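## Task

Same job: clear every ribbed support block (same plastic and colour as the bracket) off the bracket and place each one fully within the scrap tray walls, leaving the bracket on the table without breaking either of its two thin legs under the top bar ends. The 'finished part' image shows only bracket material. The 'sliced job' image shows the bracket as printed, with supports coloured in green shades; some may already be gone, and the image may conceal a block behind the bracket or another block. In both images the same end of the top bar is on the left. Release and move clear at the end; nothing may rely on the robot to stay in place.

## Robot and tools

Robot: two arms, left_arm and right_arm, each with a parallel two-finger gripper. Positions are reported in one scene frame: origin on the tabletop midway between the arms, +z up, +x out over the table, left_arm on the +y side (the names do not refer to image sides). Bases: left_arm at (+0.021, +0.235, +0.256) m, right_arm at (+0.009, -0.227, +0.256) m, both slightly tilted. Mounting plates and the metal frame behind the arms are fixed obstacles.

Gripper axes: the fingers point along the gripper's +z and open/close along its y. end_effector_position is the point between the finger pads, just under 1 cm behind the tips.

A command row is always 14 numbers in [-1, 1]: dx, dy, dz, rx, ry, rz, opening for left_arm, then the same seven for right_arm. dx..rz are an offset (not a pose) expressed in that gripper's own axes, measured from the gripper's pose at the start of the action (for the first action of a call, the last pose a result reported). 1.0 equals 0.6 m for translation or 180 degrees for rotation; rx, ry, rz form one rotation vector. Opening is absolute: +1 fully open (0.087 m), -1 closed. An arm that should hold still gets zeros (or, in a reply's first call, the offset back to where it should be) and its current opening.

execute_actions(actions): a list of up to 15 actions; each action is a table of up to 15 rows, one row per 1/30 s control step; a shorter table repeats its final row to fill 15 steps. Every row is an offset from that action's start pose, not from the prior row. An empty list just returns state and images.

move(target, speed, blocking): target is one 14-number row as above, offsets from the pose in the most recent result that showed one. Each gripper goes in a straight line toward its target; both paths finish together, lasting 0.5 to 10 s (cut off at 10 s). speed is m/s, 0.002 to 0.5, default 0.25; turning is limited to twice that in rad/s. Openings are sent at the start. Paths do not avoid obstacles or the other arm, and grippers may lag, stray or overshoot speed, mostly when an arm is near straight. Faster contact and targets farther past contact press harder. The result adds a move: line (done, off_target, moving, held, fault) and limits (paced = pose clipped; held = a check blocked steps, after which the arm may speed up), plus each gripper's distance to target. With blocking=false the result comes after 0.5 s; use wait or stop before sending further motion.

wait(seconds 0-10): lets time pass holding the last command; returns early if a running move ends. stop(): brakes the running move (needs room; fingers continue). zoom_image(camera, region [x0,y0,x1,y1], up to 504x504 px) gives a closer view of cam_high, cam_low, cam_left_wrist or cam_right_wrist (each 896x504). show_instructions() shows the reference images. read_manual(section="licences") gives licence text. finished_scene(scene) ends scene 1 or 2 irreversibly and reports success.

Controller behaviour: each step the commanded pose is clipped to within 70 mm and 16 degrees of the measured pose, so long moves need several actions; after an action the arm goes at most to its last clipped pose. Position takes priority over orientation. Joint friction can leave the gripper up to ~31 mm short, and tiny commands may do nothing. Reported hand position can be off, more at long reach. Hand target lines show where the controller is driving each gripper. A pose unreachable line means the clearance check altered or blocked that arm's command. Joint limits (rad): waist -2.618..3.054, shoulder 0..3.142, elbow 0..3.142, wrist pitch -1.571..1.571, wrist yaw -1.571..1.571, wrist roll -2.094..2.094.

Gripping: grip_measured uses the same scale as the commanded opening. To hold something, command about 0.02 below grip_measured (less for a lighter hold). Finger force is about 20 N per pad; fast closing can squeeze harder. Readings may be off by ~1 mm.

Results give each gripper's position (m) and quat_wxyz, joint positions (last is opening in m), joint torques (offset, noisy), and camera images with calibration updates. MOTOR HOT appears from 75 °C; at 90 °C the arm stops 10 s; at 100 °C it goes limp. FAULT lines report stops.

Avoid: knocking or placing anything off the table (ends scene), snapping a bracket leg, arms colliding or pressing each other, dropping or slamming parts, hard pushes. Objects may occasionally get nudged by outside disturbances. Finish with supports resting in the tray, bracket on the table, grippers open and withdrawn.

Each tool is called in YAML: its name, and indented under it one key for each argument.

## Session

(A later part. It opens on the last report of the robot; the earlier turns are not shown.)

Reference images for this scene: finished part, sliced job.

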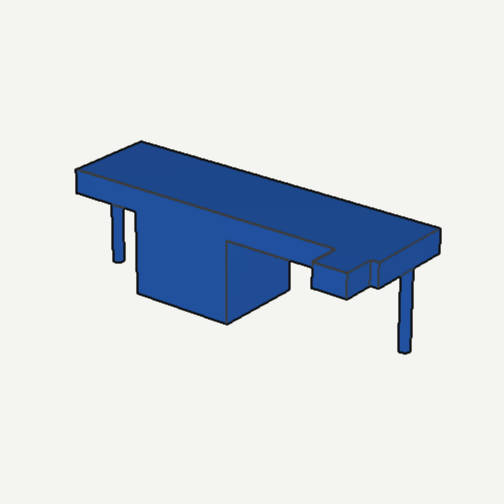

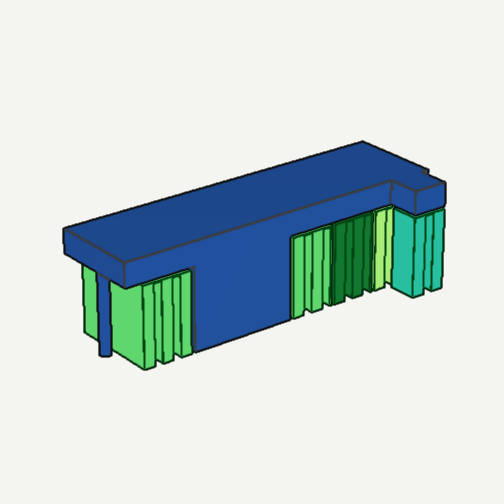

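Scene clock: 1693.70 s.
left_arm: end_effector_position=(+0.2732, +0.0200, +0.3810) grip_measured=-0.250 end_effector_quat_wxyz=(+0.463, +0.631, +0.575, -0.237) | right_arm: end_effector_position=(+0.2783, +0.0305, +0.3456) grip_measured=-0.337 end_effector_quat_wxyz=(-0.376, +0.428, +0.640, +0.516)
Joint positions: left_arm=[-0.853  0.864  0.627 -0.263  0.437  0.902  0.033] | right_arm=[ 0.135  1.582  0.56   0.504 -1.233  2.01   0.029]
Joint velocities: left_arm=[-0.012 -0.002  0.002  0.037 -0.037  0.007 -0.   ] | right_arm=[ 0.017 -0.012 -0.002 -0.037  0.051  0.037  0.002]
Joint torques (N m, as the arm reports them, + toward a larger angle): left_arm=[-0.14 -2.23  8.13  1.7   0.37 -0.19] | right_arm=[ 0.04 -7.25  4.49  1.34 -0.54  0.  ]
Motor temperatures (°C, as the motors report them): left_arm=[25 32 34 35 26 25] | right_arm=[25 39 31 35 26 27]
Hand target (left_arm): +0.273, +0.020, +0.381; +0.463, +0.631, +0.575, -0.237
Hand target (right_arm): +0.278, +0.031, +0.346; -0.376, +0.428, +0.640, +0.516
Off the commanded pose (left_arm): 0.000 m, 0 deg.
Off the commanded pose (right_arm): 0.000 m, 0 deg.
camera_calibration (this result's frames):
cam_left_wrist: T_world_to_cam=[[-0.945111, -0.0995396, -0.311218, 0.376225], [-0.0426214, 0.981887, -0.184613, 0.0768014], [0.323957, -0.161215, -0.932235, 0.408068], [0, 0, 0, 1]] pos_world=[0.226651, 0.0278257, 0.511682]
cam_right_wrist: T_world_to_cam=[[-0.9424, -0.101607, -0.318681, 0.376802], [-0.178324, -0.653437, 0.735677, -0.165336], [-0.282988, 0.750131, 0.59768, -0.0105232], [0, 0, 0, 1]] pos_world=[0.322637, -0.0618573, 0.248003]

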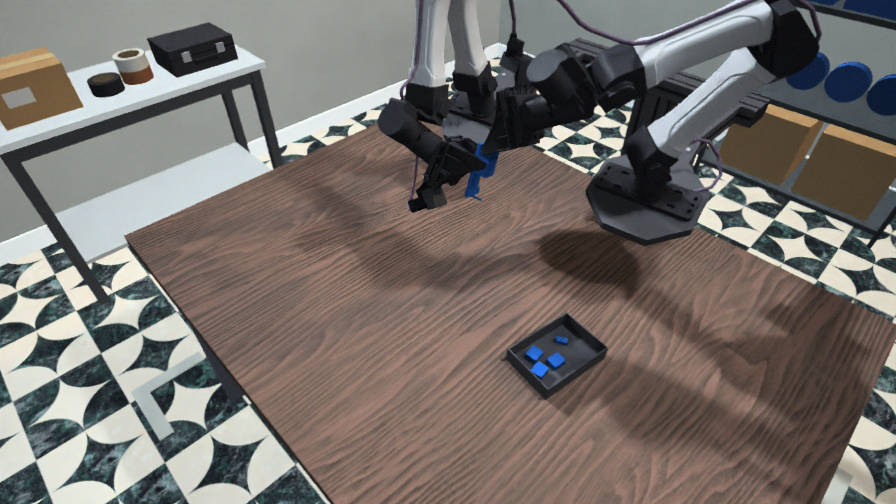

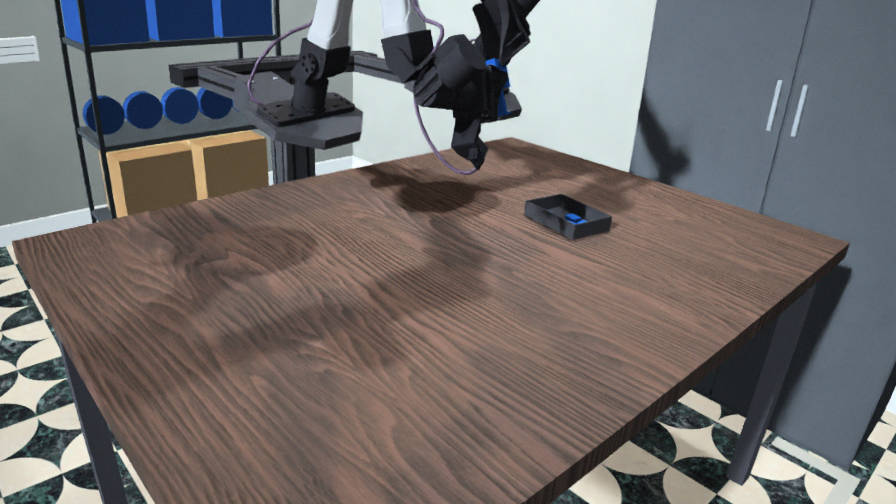

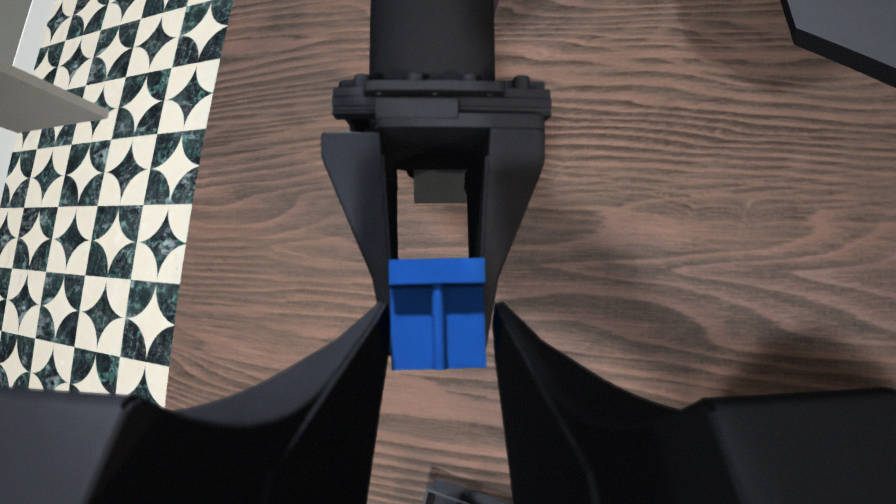

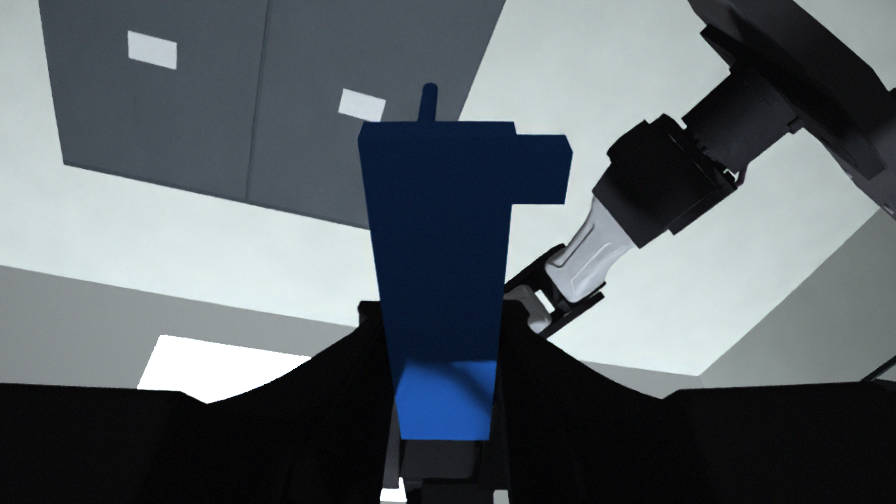

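execute_actions:
  actions:
    - [[0,0,0,0,0,0,-0.26,0,0,0,0,0,0,-0.40],[0,0,0,0,0,0,-0.27,0,0,0,0,0,0,-0.40],[0,0,0,0,0,0,-0.28,0,0,0,0,0,0,-0.40],[0,0,0,0,0,0,-0.29,0,0,0,0,0,0,-0.40],[0,0,0,0,0,0,-0.30,0,0,0,0,0,0,-0.40],[0,0,0,0,0,0,-0.31,0,0,0,0,0,0,-0.40],[0,0,0,0,0,0,-0.32,0,0,0,0,0,0,-0.40],[0,0,0,0,0,0,-0.33,0,0,0,0,0,0,-0.40],[0,0,0,0,0,0,-0.34,0,0,0,0,0,0,-0.40],[0,0,0,0,0,0,-0.35,0,0,0,0,0,0,-0.40],[0,0,0,0,0,0,-0.36,0,0,0,0,0,0,-0.40],[0,0,0,0,0,0,-0.37,0,0,0,0,0,0,-0.40],[0,0,0,0,0,0,-0.38,0,0,0,0,0,0,-0.40],[0,0,0,0,0,0,-0.39,0,0,0,0,0,0,-0.40],[0,0,0,0,0,0,-0.40,0,0,0,0,0,0,-0.40]]
    - [[0,0,0,0,0,0,-0.41,0,0,0,0,0,0,-0.40]]

zoom_image:
  camera: "cam_left_wrist"
  region: [320, 150, 580, 400]

Scene clock: 1699.97 s.
left_arm: end_effector_position=(+0.2739, +0.0200, +0.3814) grip_measured=-0.376 end_effector_quat_wxyz=(+0.464, +0.631, +0.575, -0.236) | right_arm: end_effector_position=(+0.2782, +0.0305, +0.3457) grip_measured=-0.337 end_effector_quat_wxyz=(-0.377, +0.428, +0.640, +0.516)
Joint positions: left_arm=[-0.853  0.864  0.627 -0.26   0.435  0.902  0.027] | right_arm=[ 0.135  1.582  0.56   0.504 -1.234  2.01   0.029]
Joint velocities: left_arm=[-0.012 -0.017  0.012 -0.007  0.051 -0.022  0.001] | right_arm=[-0.007 -0.007 -0.007 -0.007 -0.051  0.007  0.   ]
Joint torques (N m, as the arm reports them, + toward a larger angle): left_arm=[-0.09 -2.28  8.15  1.69  0.38 -0.21] | right_arm=[ 0.12 -7.13  4.59  1.33 -0.53  0.01]
Motor temperatures (°C, as the motors report them): left_arm=[25 32 34 36 26 25] | right_arm=[25 39 31 35 26 27]
Hand target (left_arm): +0.274, +0.020, +0.381; +0.464, +0.631, +0.575, -0.236
Hand target (right_arm): +0.278, +0.030, +0.346; -0.377, +0.428, +0.640, +0.516
Off the commanded pose (left_arm): 0.000 m, 0 deg.
Off the commanded pose (right_arm): 0.000 m, 0 deg.
camera_calibration (this result's frames):
cam_left_wrist: T_world_to_cam=[[-0.944014, -0.101758, -0.313819, 0.377779], [-0.0441887, 0.981671, -0.185387, 0.0776591], [0.326932, -0.161141, -0.931208, 0.406992], [0, 0, 0, 1]] pos_world=[0.227002, 0.0277894, 0.511945]
cam_right_wrist: T_world_to_cam=[[-0.942377, -0.102105, -0.31859, 0.37669], [-0.177667, -0.654166, 0.735188, -0.165475], [-0.283478, 0.749427, 0.598331, -0.0107018], [0, 0, 0, 1]] pos_world=[0.322551, -0.061766, 0.248068]

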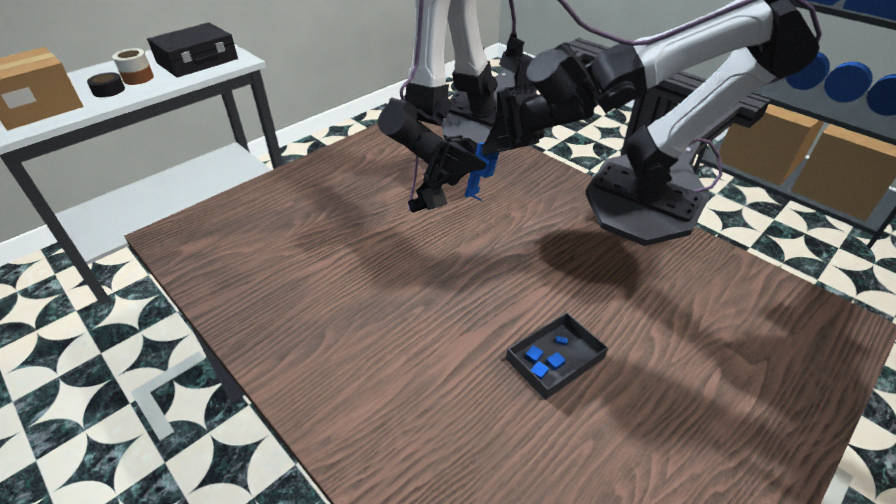

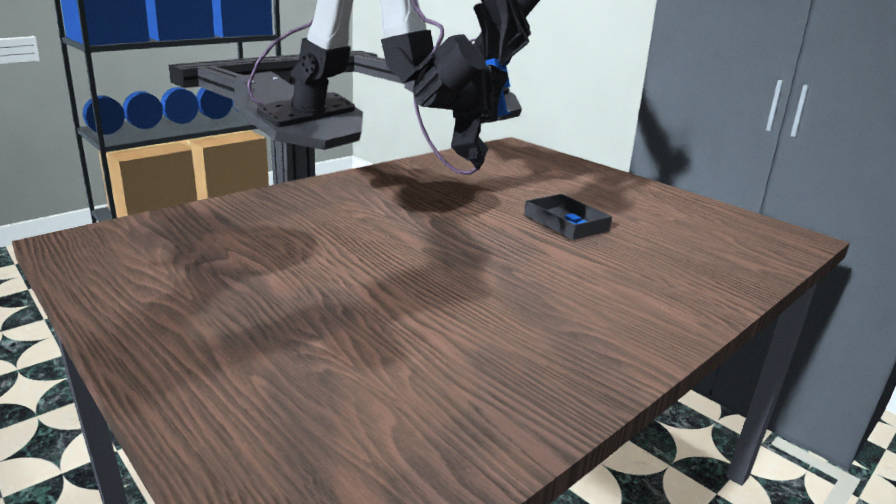

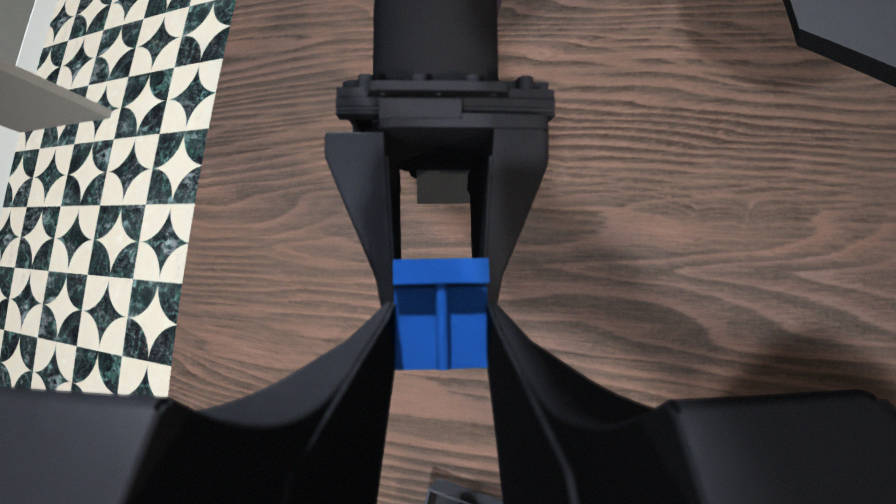

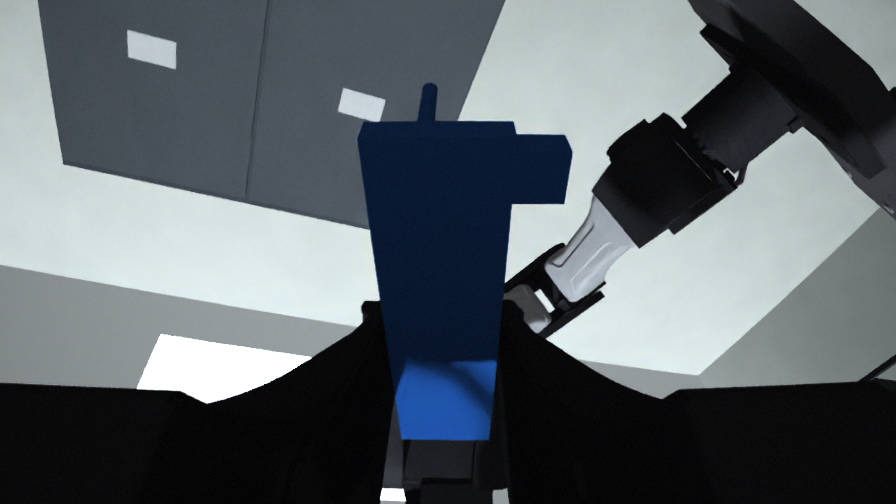

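Region (320, 150, 580, 400) of cam_left_wrist's 896x504 image, scaled by 1.938, with more detail than that image has; it fills the top 485 rows of this view, and the rest is white.

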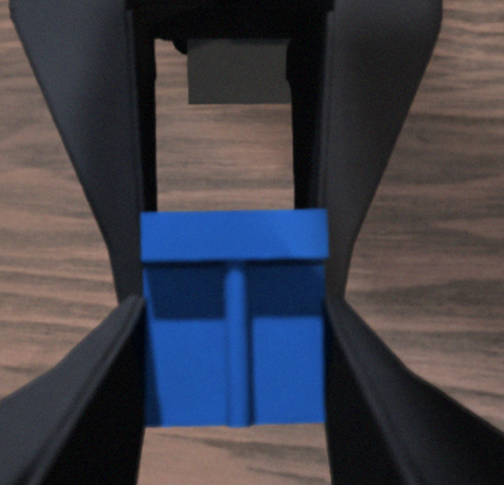

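move:
  target: [0.0351,0,-0.0570,0,0,0,-0.43, 0,0,-0.0133,0,0,0,-0.40]
  speed: 0.03

zoom_image:
  camera: "cam_left_wrist"
  region: [320, 150, 580, 400]

Scene clock: 1735.27 s.
left_arm: end_effector_position=(+0.2749, +0.0535, +0.3852) grip_measured=-0.376 end_effector_quat_wxyz=(+0.472, +0.632, +0.566, -0.240) | right_arm: end_effector_position=(+0.2748, +0.0250, +0.3503) grip_measured=-0.336 end_effector_quat_wxyz=(-0.381, +0.420, +0.640, +0.518)
Joint positions: left_arm=[-0.656  0.778  0.627 -0.388  0.626  1.019  0.027] | right_arm=[ 0.118  1.561  0.56   0.454 -1.266  1.974  0.029]
Joint velocities: left_arm=[-0.002 -0.017 -0.002  0.022  0.022 -0.007  0.   ] | right_arm=[ 0.002 -0.002  0.007 -0.022 -0.066 -0.081 -0.001]
Joint torques (N m, as the arm reports them, + toward a larger angle): left_arm=[ 1.31 -3.24  7.06  1.29  0.32 -0.14] | right_arm=[-1.05 -6.66  5.05  1.17 -0.46 -0.06]
Motor temperatures (°C, as the motors report them): left_arm=[25 32 36 36 26 25] | right_arm=[25 39 31 35 26 27]
Hand target (left_arm): +0.271, +0.060, +0.380; +0.463, +0.632, +0.575, -0.234
Hand target (right_arm): +0.278, +0.023, +0.347; -0.377, +0.428, +0.639, +0.516
Off the commanded pose (left_arm): 0.010 m, 1 deg.
Off the commanded pose (right_arm): 0.005 m, 1 deg.
move: done
camera_calibration (this result's frames):
cam_left_wrist: T_world_to_cam=[[-0.941418, -0.0951302, -0.323546, 0.385976], [-0.0287226, 0.978521, -0.204135, 0.0486238], [0.336016, -0.182883, -0.92393, 0.411436], [0, 0, 0, 1]] pos_world=[0.226512, 0.0643832, 0.514945]
cam_right_wrist: T_world_to_cam=[[-0.939707, -0.111043, -0.323449, 0.375574], [-0.171481, -0.665311, 0.726605, -0.171486], [-0.295879, 0.738262, 0.606156, -0.00933751], [0, 0, 0, 1]] pos_world=[0.32076, -0.0654931, 0.251741]

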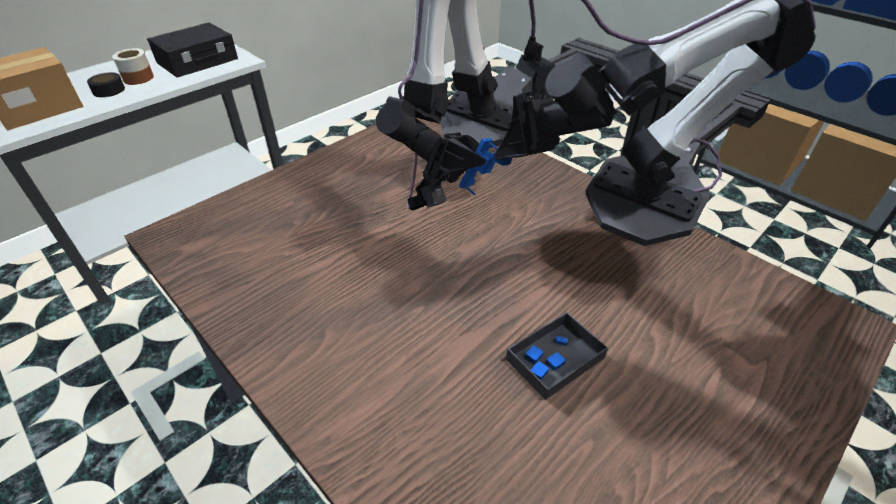

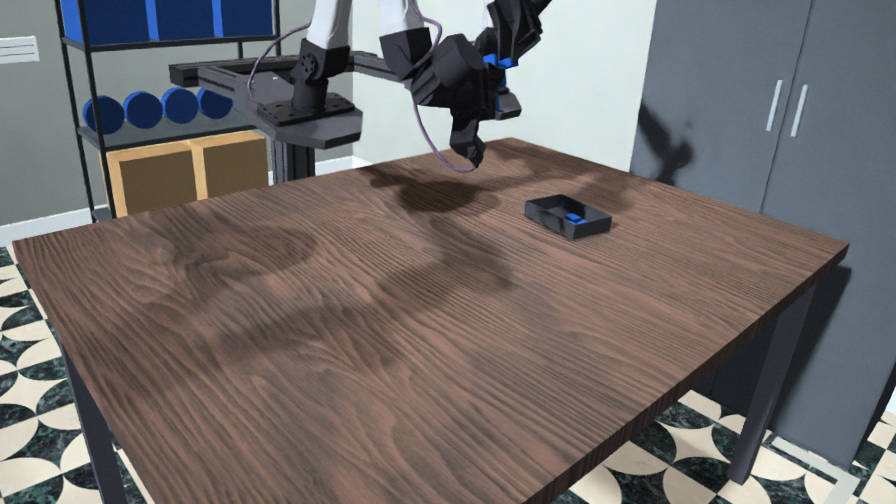

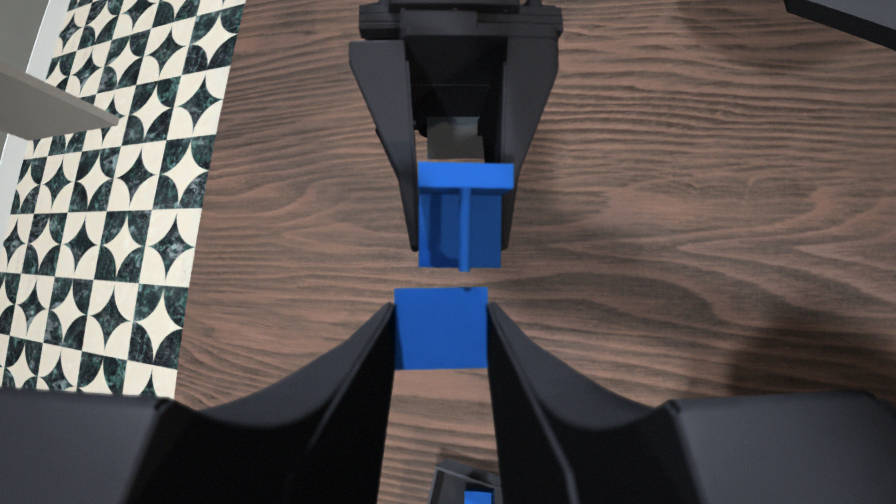

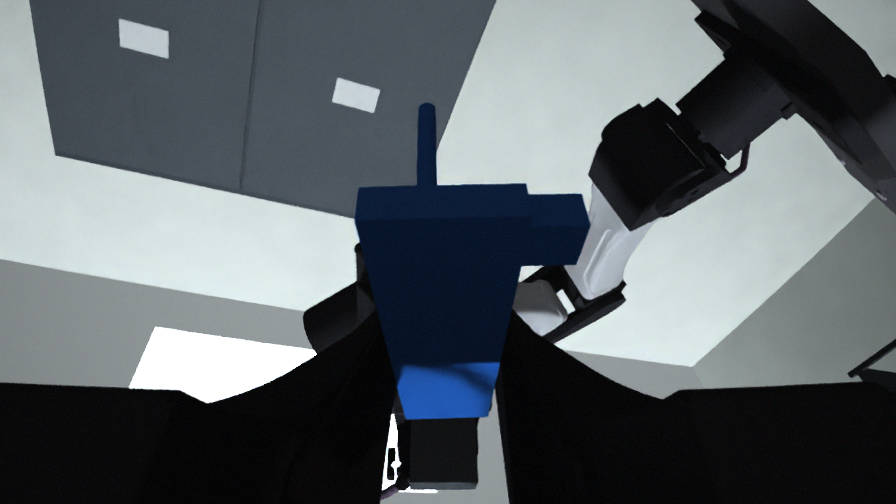

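Region (320, 150, 580, 400) of cam_left_wrist's 896x504 image, scaled by 1.938, with more detail than that image has; it fills the top 485 rows of this view, and the rest is white.

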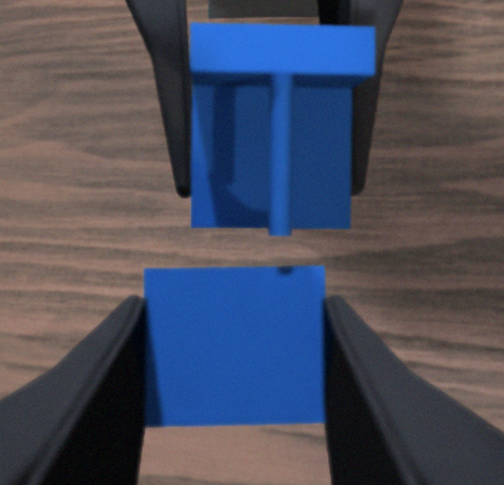

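move:
  target: [0.6643,-0.1102,-0.1012,0.0088,0.0895,-0.1215,-0.43, -0.4882,-0.1228,-0.1634,0.0883,-0.4391,0.0718,-0.40]
  speed: 0.3

Scene clock: 1829.67 s.
left_arm: end_effector_position=(+0.2945, +0.2954, +0.0593) grip_measured=-0.376 end_effector_quat_wxyz=(+0.321, +0.549, +0.732, -0.245) | right_arm: end_effector_position=(+0.3133, -0.1255, +0.0746) grip_measured=-0.336 end_effector_quat_wxyz=(+0.010, +0.669, +0.743, +0.006)
Joint positions: left_arm=[ 0.39   2.206  0.9   -0.321  0.876  2.009  0.027] | right_arm=[ 0.05   1.992  0.817 -0.093  0.04   1.66   0.029]
Joint velocities: left_arm=[-0.017  0.007 -0.002 -0.066 -0.066  0.037 -0.   ] | right_arm=[-0.007 -0.017 -0.022  0.022  0.081  0.051 -0.001]
Joint torques (N m, as the arm reports them, + toward a larger angle): left_arm=[ 2.24 -6.36  3.01 -0.1   0.37 -0.09] | right_arm=[ 0.89 -7.6   4.42  0.38  0.1   0.1 ]
Motor temperatures (°C, as the motors report them): left_arm=[25 32 36 34 26 25] | right_arm=[25 38 31 34 26 27]
Hand target (left_arm): +0.297, +0.302, +0.052; +0.318, +0.553, +0.733, -0.237
Hand target (right_arm): +0.321, -0.121, +0.073; +0.016, +0.668, +0.744, +0.011
Off the commanded pose (left_arm): 0.003 m, 1 deg.
Off the commanded pose (right_arm): 0.005 m, 1 deg.
move: done
camera_calibration (this result's frames):
cam_left_wrist: T_world_to_cam=[[-0.958192, -0.286096, 0.00401366, 0.363922], [-0.285682, 0.957396, 0.0421713, -0.186736], [-0.0159077, 0.0392616, -0.999102, 0.19046], [0, 0, 0, 1]] pos_world=[0.29839, 0.275419, 0.196703]
cam_right_wrist: T_world_to_cam=[[-0.996132, -0.0859904, -0.0180561, 0.303931], [-0.0690054, 0.638404, 0.766602, 0.0638884], [-0.0543933, 0.764883, -0.641869, 0.30103], [0, 0, 0, 1]] pos_world=[0.323538, -0.244904, 0.149732]

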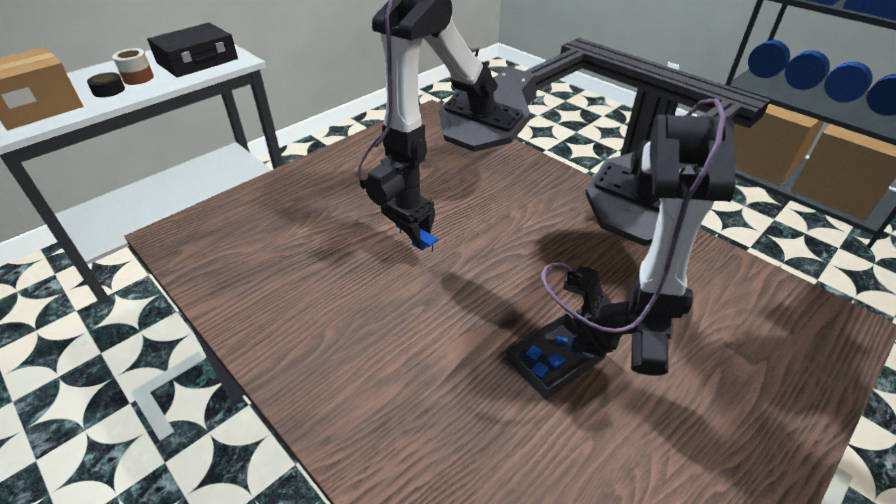

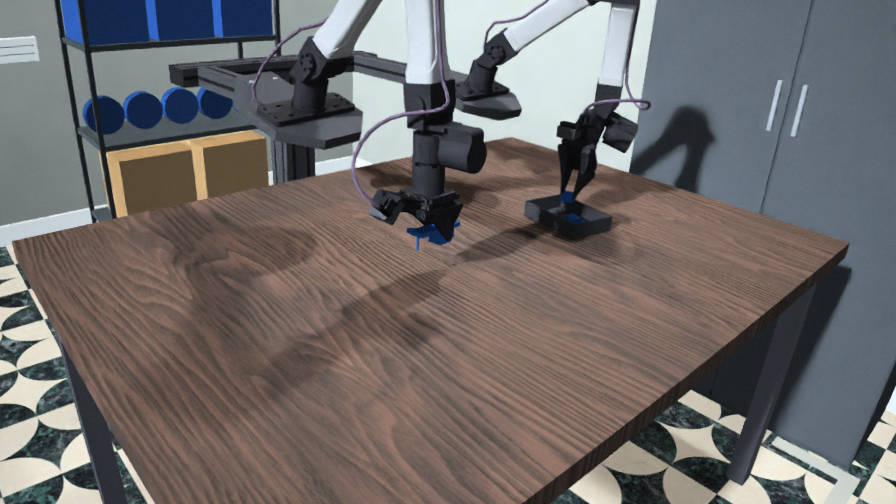

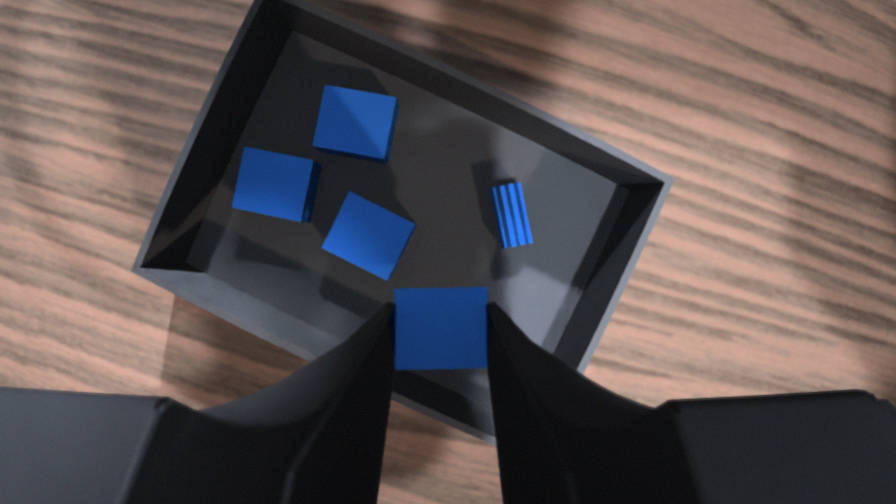

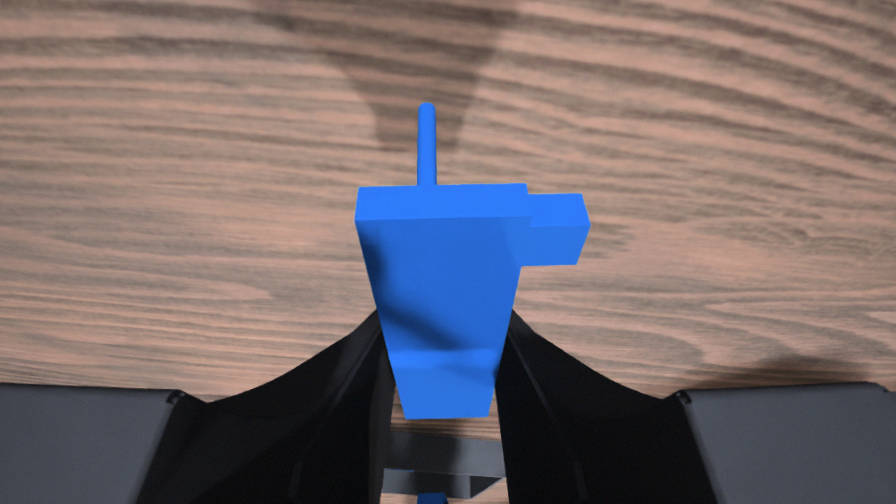

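zoom_image:
  camera: "cam_left_wrist"
  region: [180, 150, 680, 450]

Region (180, 150, 680, 450) of cam_left_wrist's 896x504 image, scaled by 1.008, with more detail than that image has; it fills the top 302 rows of this view, and the rest is white.

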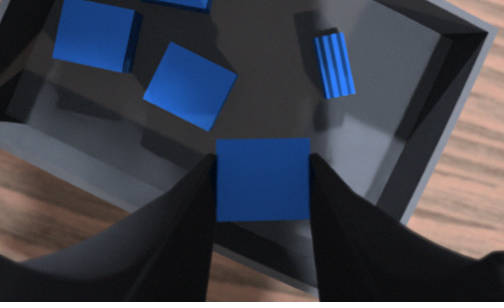

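move:
  target: [0.0268,-0.0161,0.0432,0,0,0,-0.43, 0,0,0.075,0,0,0,-0.40]
  speed: 0.06

Scene clock: 1859.50 s.
left_arm: end_effector_position=(+0.2968, +0.2938, +0.0368) grip_measured=-0.376 end_effector_quat_wxyz=(+0.325, +0.553, +0.731, -0.232) | right_arm: end_effector_position=(+0.3055, -0.1261, +0.0325) grip_measured=-0.336 end_effector_quat_wxyz=(+0.005, +0.669, +0.743, -0.002)
Joint positions: left_arm=[ 0.374  2.282  0.9   -0.192  0.876  1.973  0.027] | right_arm=[0.05  2.162 0.842 0.034 0.042 1.661 0.029]
Joint velocities: left_arm=[-0.007  0.012 -0.002  0.125 -0.037 -0.007  0.   ] | right_arm=[ 0.017 -0.007  0.012 -0.022  0.007 -0.022 -0.   ]
Joint torques (N m, as the arm reports them, + toward a larger angle): left_arm=[ 0.27 -6.35 -0.86  0.02  0.54 -0.21] | right_arm=[-0.76 -8.    3.6   0.33 -0.03 -0.01]
Motor temperatures (°C, as the motors report them): left_arm=[25 34 34 32 26 25] | right_arm=[25 39 31 33 26 27]
Hand target (left_arm): +0.287, +0.285, +0.030; +0.321, +0.549, +0.732, -0.245
Hand target (right_arm): +0.314, -0.126, +0.030; +0.010, +0.669, +0.743, +0.006
Off the commanded pose (left_arm): 0.015 m, 2 deg.
Off the commanded pose (right_arm): 0.009 m, 1 deg.
move: off_target (left_arm)
camera_calibration (this result's frames):
cam_left_wrist: T_world_to_cam=[[-0.956883, -0.289707, -0.0210921, 0.36732], [-0.290425, 0.955524, 0.0512483, -0.181953], [0.00530706, 0.0551643, -0.998463, 0.157101], [0, 0, 0, 1]] pos_world=[0.297805, 0.271609, 0.173932]
cam_right_wrist: T_world_to_cam=[[-0.996313, -0.0857934, -0.000879907, 0.294817], [-0.0560219, 0.642743, 0.764031, 0.092675], [-0.0649833, 0.761263, -0.645179, 0.276992], [0, 0, 0, 1]] pos_world=[0.316922, -0.245136, 0.108162]

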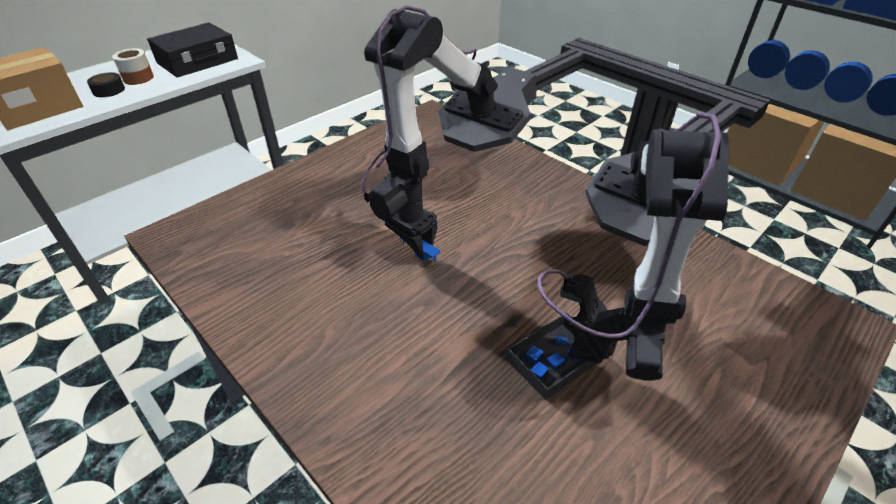

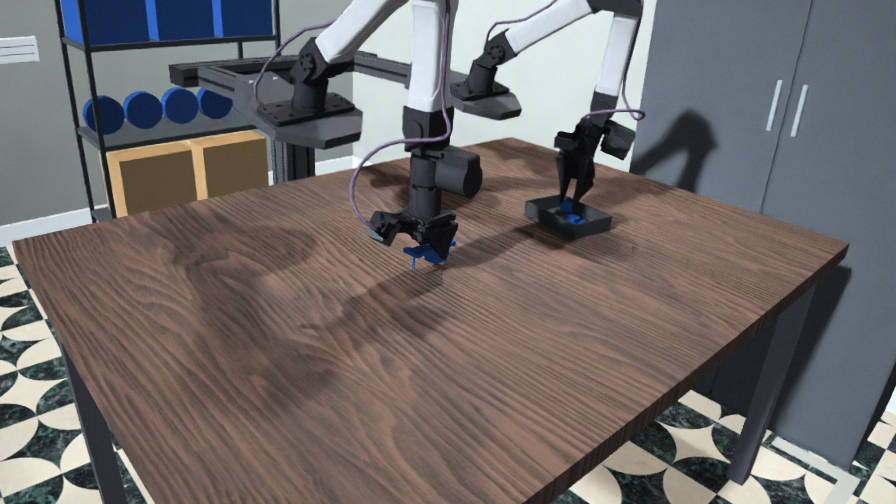

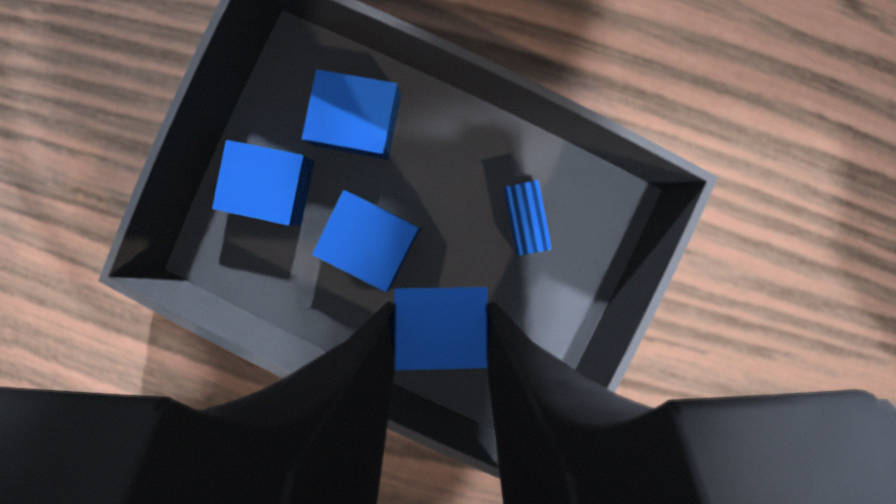

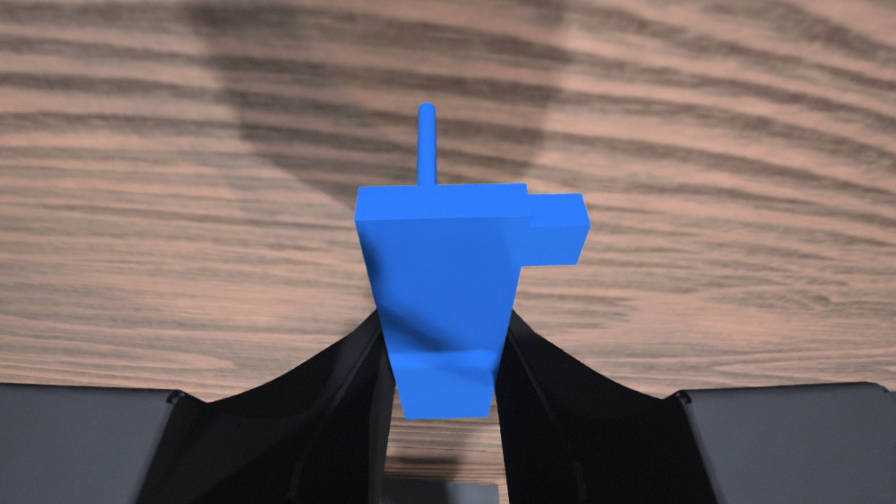

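execute_actions:
  actions:
    - [[0.0009,-0.0210,0.0150,0.0069,-0.0032,-0.0060,-0.43,-0.0012,0.0142,0.0056,-0.0059,0.001,0,-0.40],[0.0006,-0.0225,0.0153,0.0072,-0.0034,-0.0065,-0.43,-0.0012,0.0142,0.0070,-0.0059,0.001,0,-0.40],[0.0004,-0.0239,0.0155,0.0076,-0.0035,-0.0070,-0.43,-0.0012,0.0142,0.0084,-0.0059,0.001,0,-0.40],[0.0001,-0.0254,0.0158,0.0080,-0.0037,-0.0075,-0.43,-0.0012,0.0142,0.0097,-0.0059,0.001,0,-0.40],[-0.0002,-0.0269,0.0160,0.0083,-0.0038,-0.0080,-0.43,-0.0012,0.0142,0.0111,-0.0059,0.001,0,-0.40],[-0.0005,-0.0284,0.0163,0.0087,-0.0040,-0.0084,-0.43,-0.0012,0.0142,0.0125,-0.0059,0.001,0,-0.40],[-0.0008,-0.0299,0.0165,0.0091,-0.0041,-0.0089,-0.43,-0.0012,0.0142,0.0139,-0.0059,0.001,0,-0.40],[-0.0010,-0.0313,0.0168,0.0095,-0.0043,-0.0094,-0.43,-0.0012,0.0142,0.0153,-0.0059,0.001,0,-0.40],[-0.0013,-0.0328,0.0170,0.0098,-0.0044,-0.0099,-0.43,-0.0012,0.0142,0.0167,-0.0059,0.001,0,-0.40],[-0.0016,-0.0343,0.0173,0.0102,-0.0046,-0.0104,-0.43,-0.0012,0.0142,0.0180,-0.0059,0.001,0,-0.40],[-0.0016,-0.0343,0.0173,0.0102,-0.0046,-0.0104,-0.43,-0.0012,0.0142,0.0194,-0.0059,0.001,0,-0.40],[-0.0016,-0.0343,0.0173,0.0102,-0.0046,-0.0104,-0.43,-0.0012,0.0142,0.0208,-0.0059,0.001,0,-0.40]]

wait:
  seconds: 0.4

Scene clock: 1882.40 s.
left_arm: end_effector_position=(+0.2924, +0.2912, +0.0367) grip_measured=-0.376 end_effector_quat_wxyz=(+0.324, +0.550, +0.732, -0.236) | right_arm: end_effector_position=(+0.2995, -0.1270, +0.0230) grip_measured=-0.336 end_effector_quat_wxyz=(+0.002, +0.669, +0.744, -0.007)
Joint positions: left_arm=[ 0.374  2.282  0.888 -0.188  0.876  1.972  0.027] | right_arm=[0.05  2.2   0.842 0.06  0.042 1.661 0.029]
Joint velocities: left_arm=[-0.007  0.002 -0.022 -0.051 -0.022  0.037  0.   ] | right_arm=[ 0.002  0.017  0.007  0.007  0.022 -0.007  0.001]
Joint torques (N m, as the arm reports them, + toward a larger angle): left_arm=[ 0.28 -6.19 -1.19 -0.05  0.53 -0.21] | right_arm=[-0.87 -7.95  4.1   0.35 -0.04 -0.03]
Motor temperatures (°C, as the motors report them): left_arm=[25 35 33 31 26 25] | right_arm=[25 40 30 32 26 27]
Hand target (left_arm): +0.279, +0.280, +0.031; +0.318, +0.544, +0.734, -0.254
Hand target (right_arm): +0.314, -0.126, +0.021; +0.011, +0.669, +0.743, +0.006
Off the commanded pose (left_arm): 0.018 m, 2 deg.
Off the commanded pose (right_arm): 0.015 m, 2 deg.
camera_calibration (this result's frames):
cam_left_wrist: T_world_to_cam=[[-0.956573, -0.291255, -0.0117765, 0.362441], [-0.291477, 0.955316, 0.0491238, -0.180295], [-0.00305722, 0.0504231, -0.998723, 0.161004], [0, 0, 0, 1]] pos_world=[0.294642, 0.269683, 0.173923]
cam_right_wrist: T_world_to_cam=[[-0.996223, -0.086144, 0.0108689, 0.288438], [-0.0474026, 0.64448, 0.76315, 0.0978285], [-0.0727455, 0.759753, -0.64613, 0.273305], [0, 0, 0, 1]] pos_world=[0.311868, -0.245846, 0.0987977]

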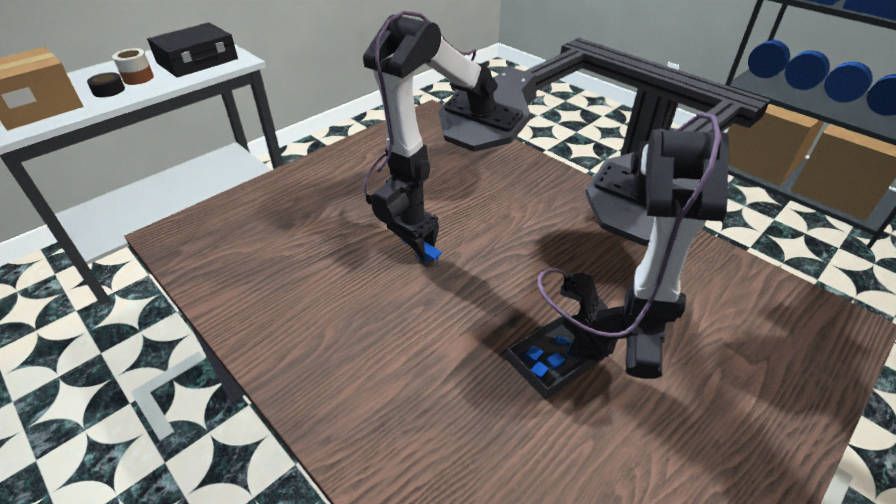

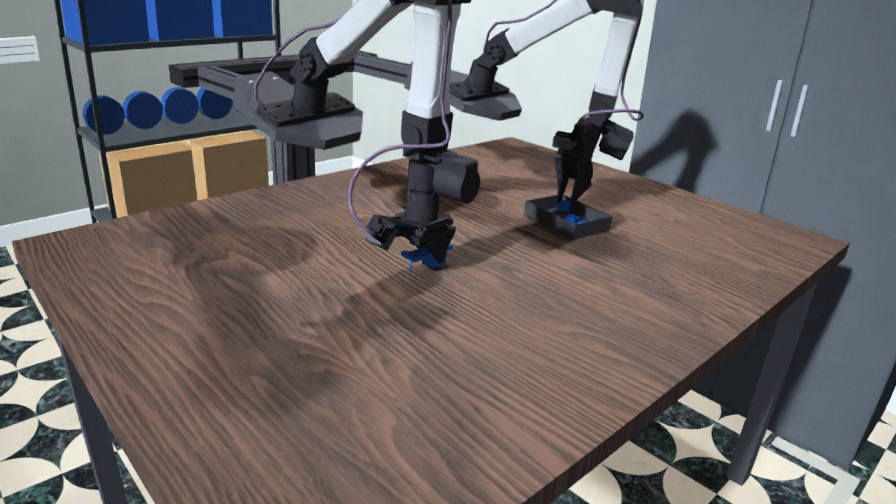

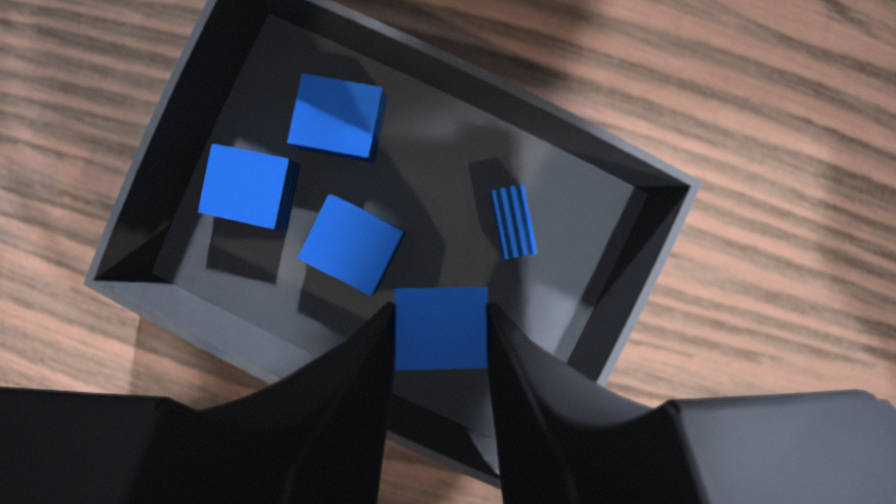

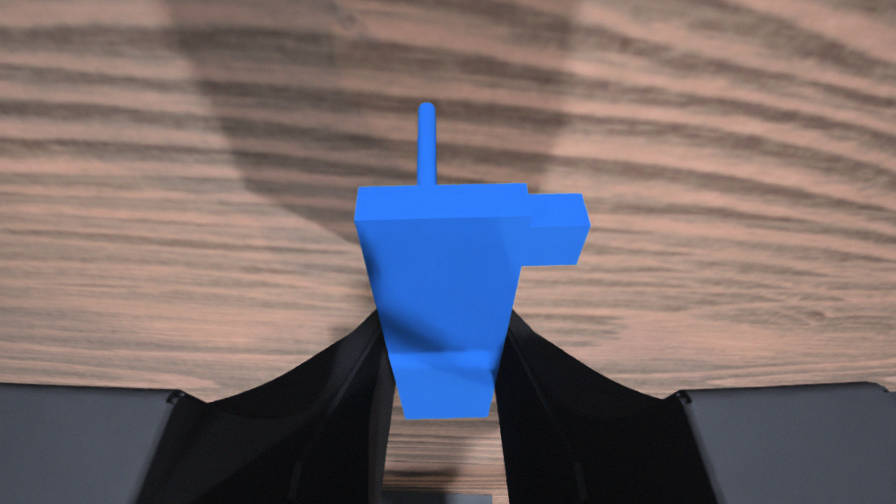

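Scene clock: 1882.80 s.
left_arm: end_effector_position=(+0.2923, +0.2911, +0.0367) grip_measured=-0.376 end_effector_quat_wxyz=(+0.324, +0.550, +0.733, -0.236) | right_arm: end_effector_position=(+0.3007, -0.1268, +0.0229) grip_measured=-0.336 end_effector_quat_wxyz=(+0.003, +0.669, +0.743, -0.005)
Joint positions: left_arm=[ 0.374  2.282  0.887 -0.188  0.876  1.972  0.027] | right_arm=[0.05  2.2   0.842 0.065 0.042 1.661 0.029]
Joint velocities: left_arm=[-0.007 -0.007 -0.007  0.037 -0.066  0.007 -0.001] | right_arm=[-0.007 -0.002 -0.012  0.095 -0.022 -0.007  0.001]
Joint torques (N m, as the arm reports them, + toward a larger angle): left_arm=[ 0.23 -6.23 -1.42 -0.04  0.53 -0.2 ] | right_arm=[-0.84 -7.97  4.02  0.34 -0.03 -0.03]
Motor temperatures (°C, as the motors report them): left_arm=[25 35 33 31 26 25] | right_arm=[25 40 30 32 26 27]
Hand target (left_arm): +0.279, +0.280, +0.031; +0.318, +0.544, +0.734, -0.254
Hand target (right_arm): +0.314, -0.126, +0.021; +0.011, +0.669, +0.743, +0.006
Off the commanded pose (left_arm): 0.018 m, 2 deg.
Off the commanded pose (right_arm): 0.014 m, 1 deg.
wait: 0.40 s; at rest by 0.17 s
camera_calibration (this result's frames):
cam_left_wrist: T_world_to_cam=[[-0.956567, -0.291289, -0.0114079, 0.362265], [-0.291493, 0.955316, 0.0490317, -0.180244], [-0.00338423, 0.0502275, -0.998732, 0.161164], [0, 0, 0, 1]] pos_world=[0.294536, 0.269619, 0.17393]
cam_right_wrist: T_world_to_cam=[[-0.996277, -0.0860002, 0.00594199, 0.289791], [-0.0510158, 0.643752, 0.763532, 0.0987811], [-0.0694891, 0.760387, -0.645742, 0.272248], [0, 0, 0, 1]] pos_world=[0.31267, -0.245682, 0.0986575]

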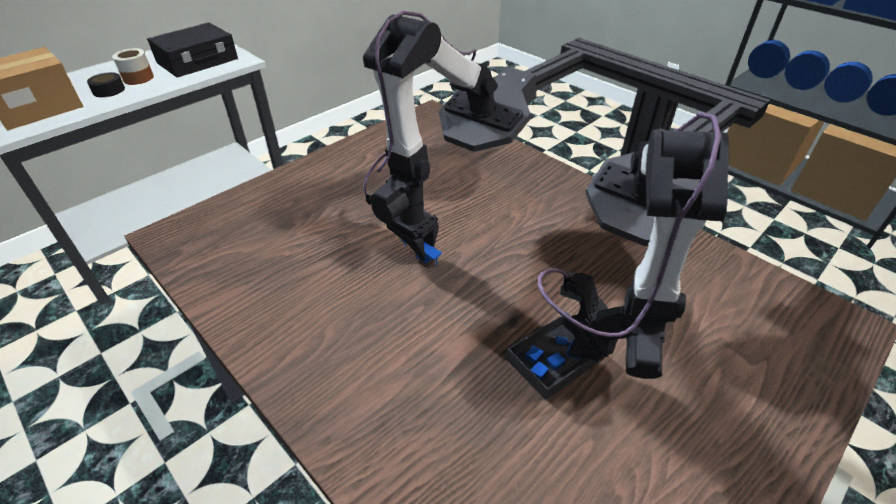

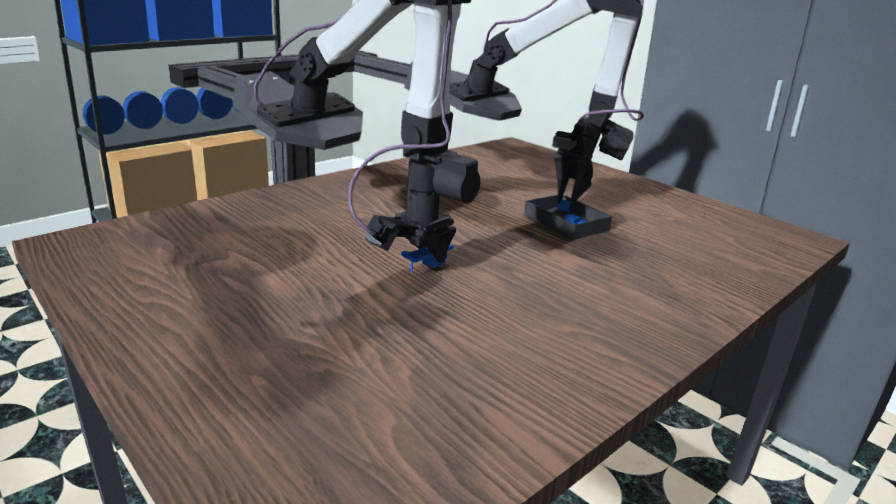

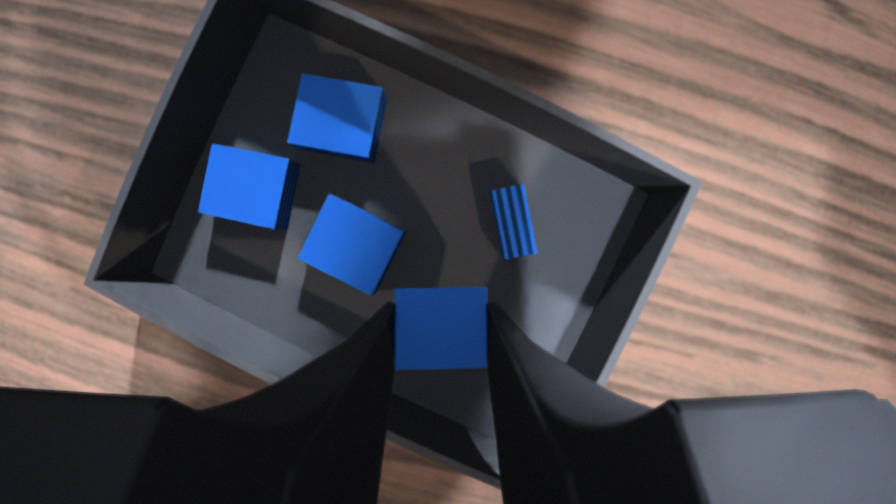

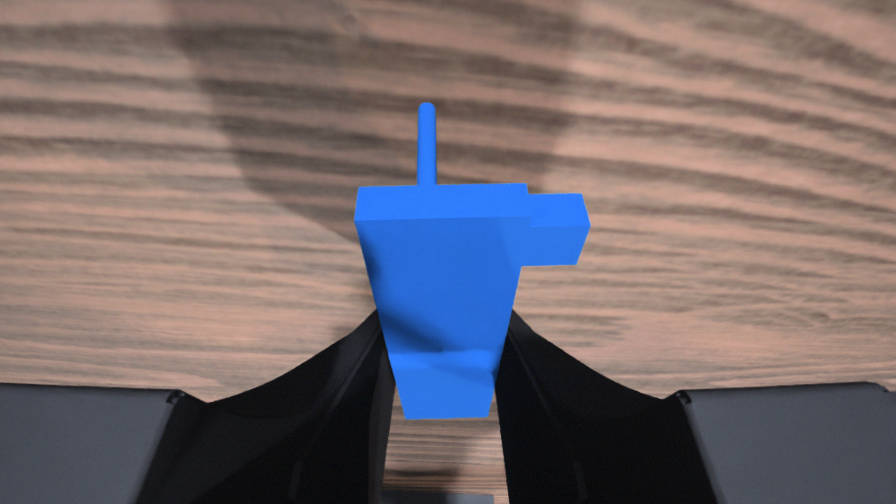

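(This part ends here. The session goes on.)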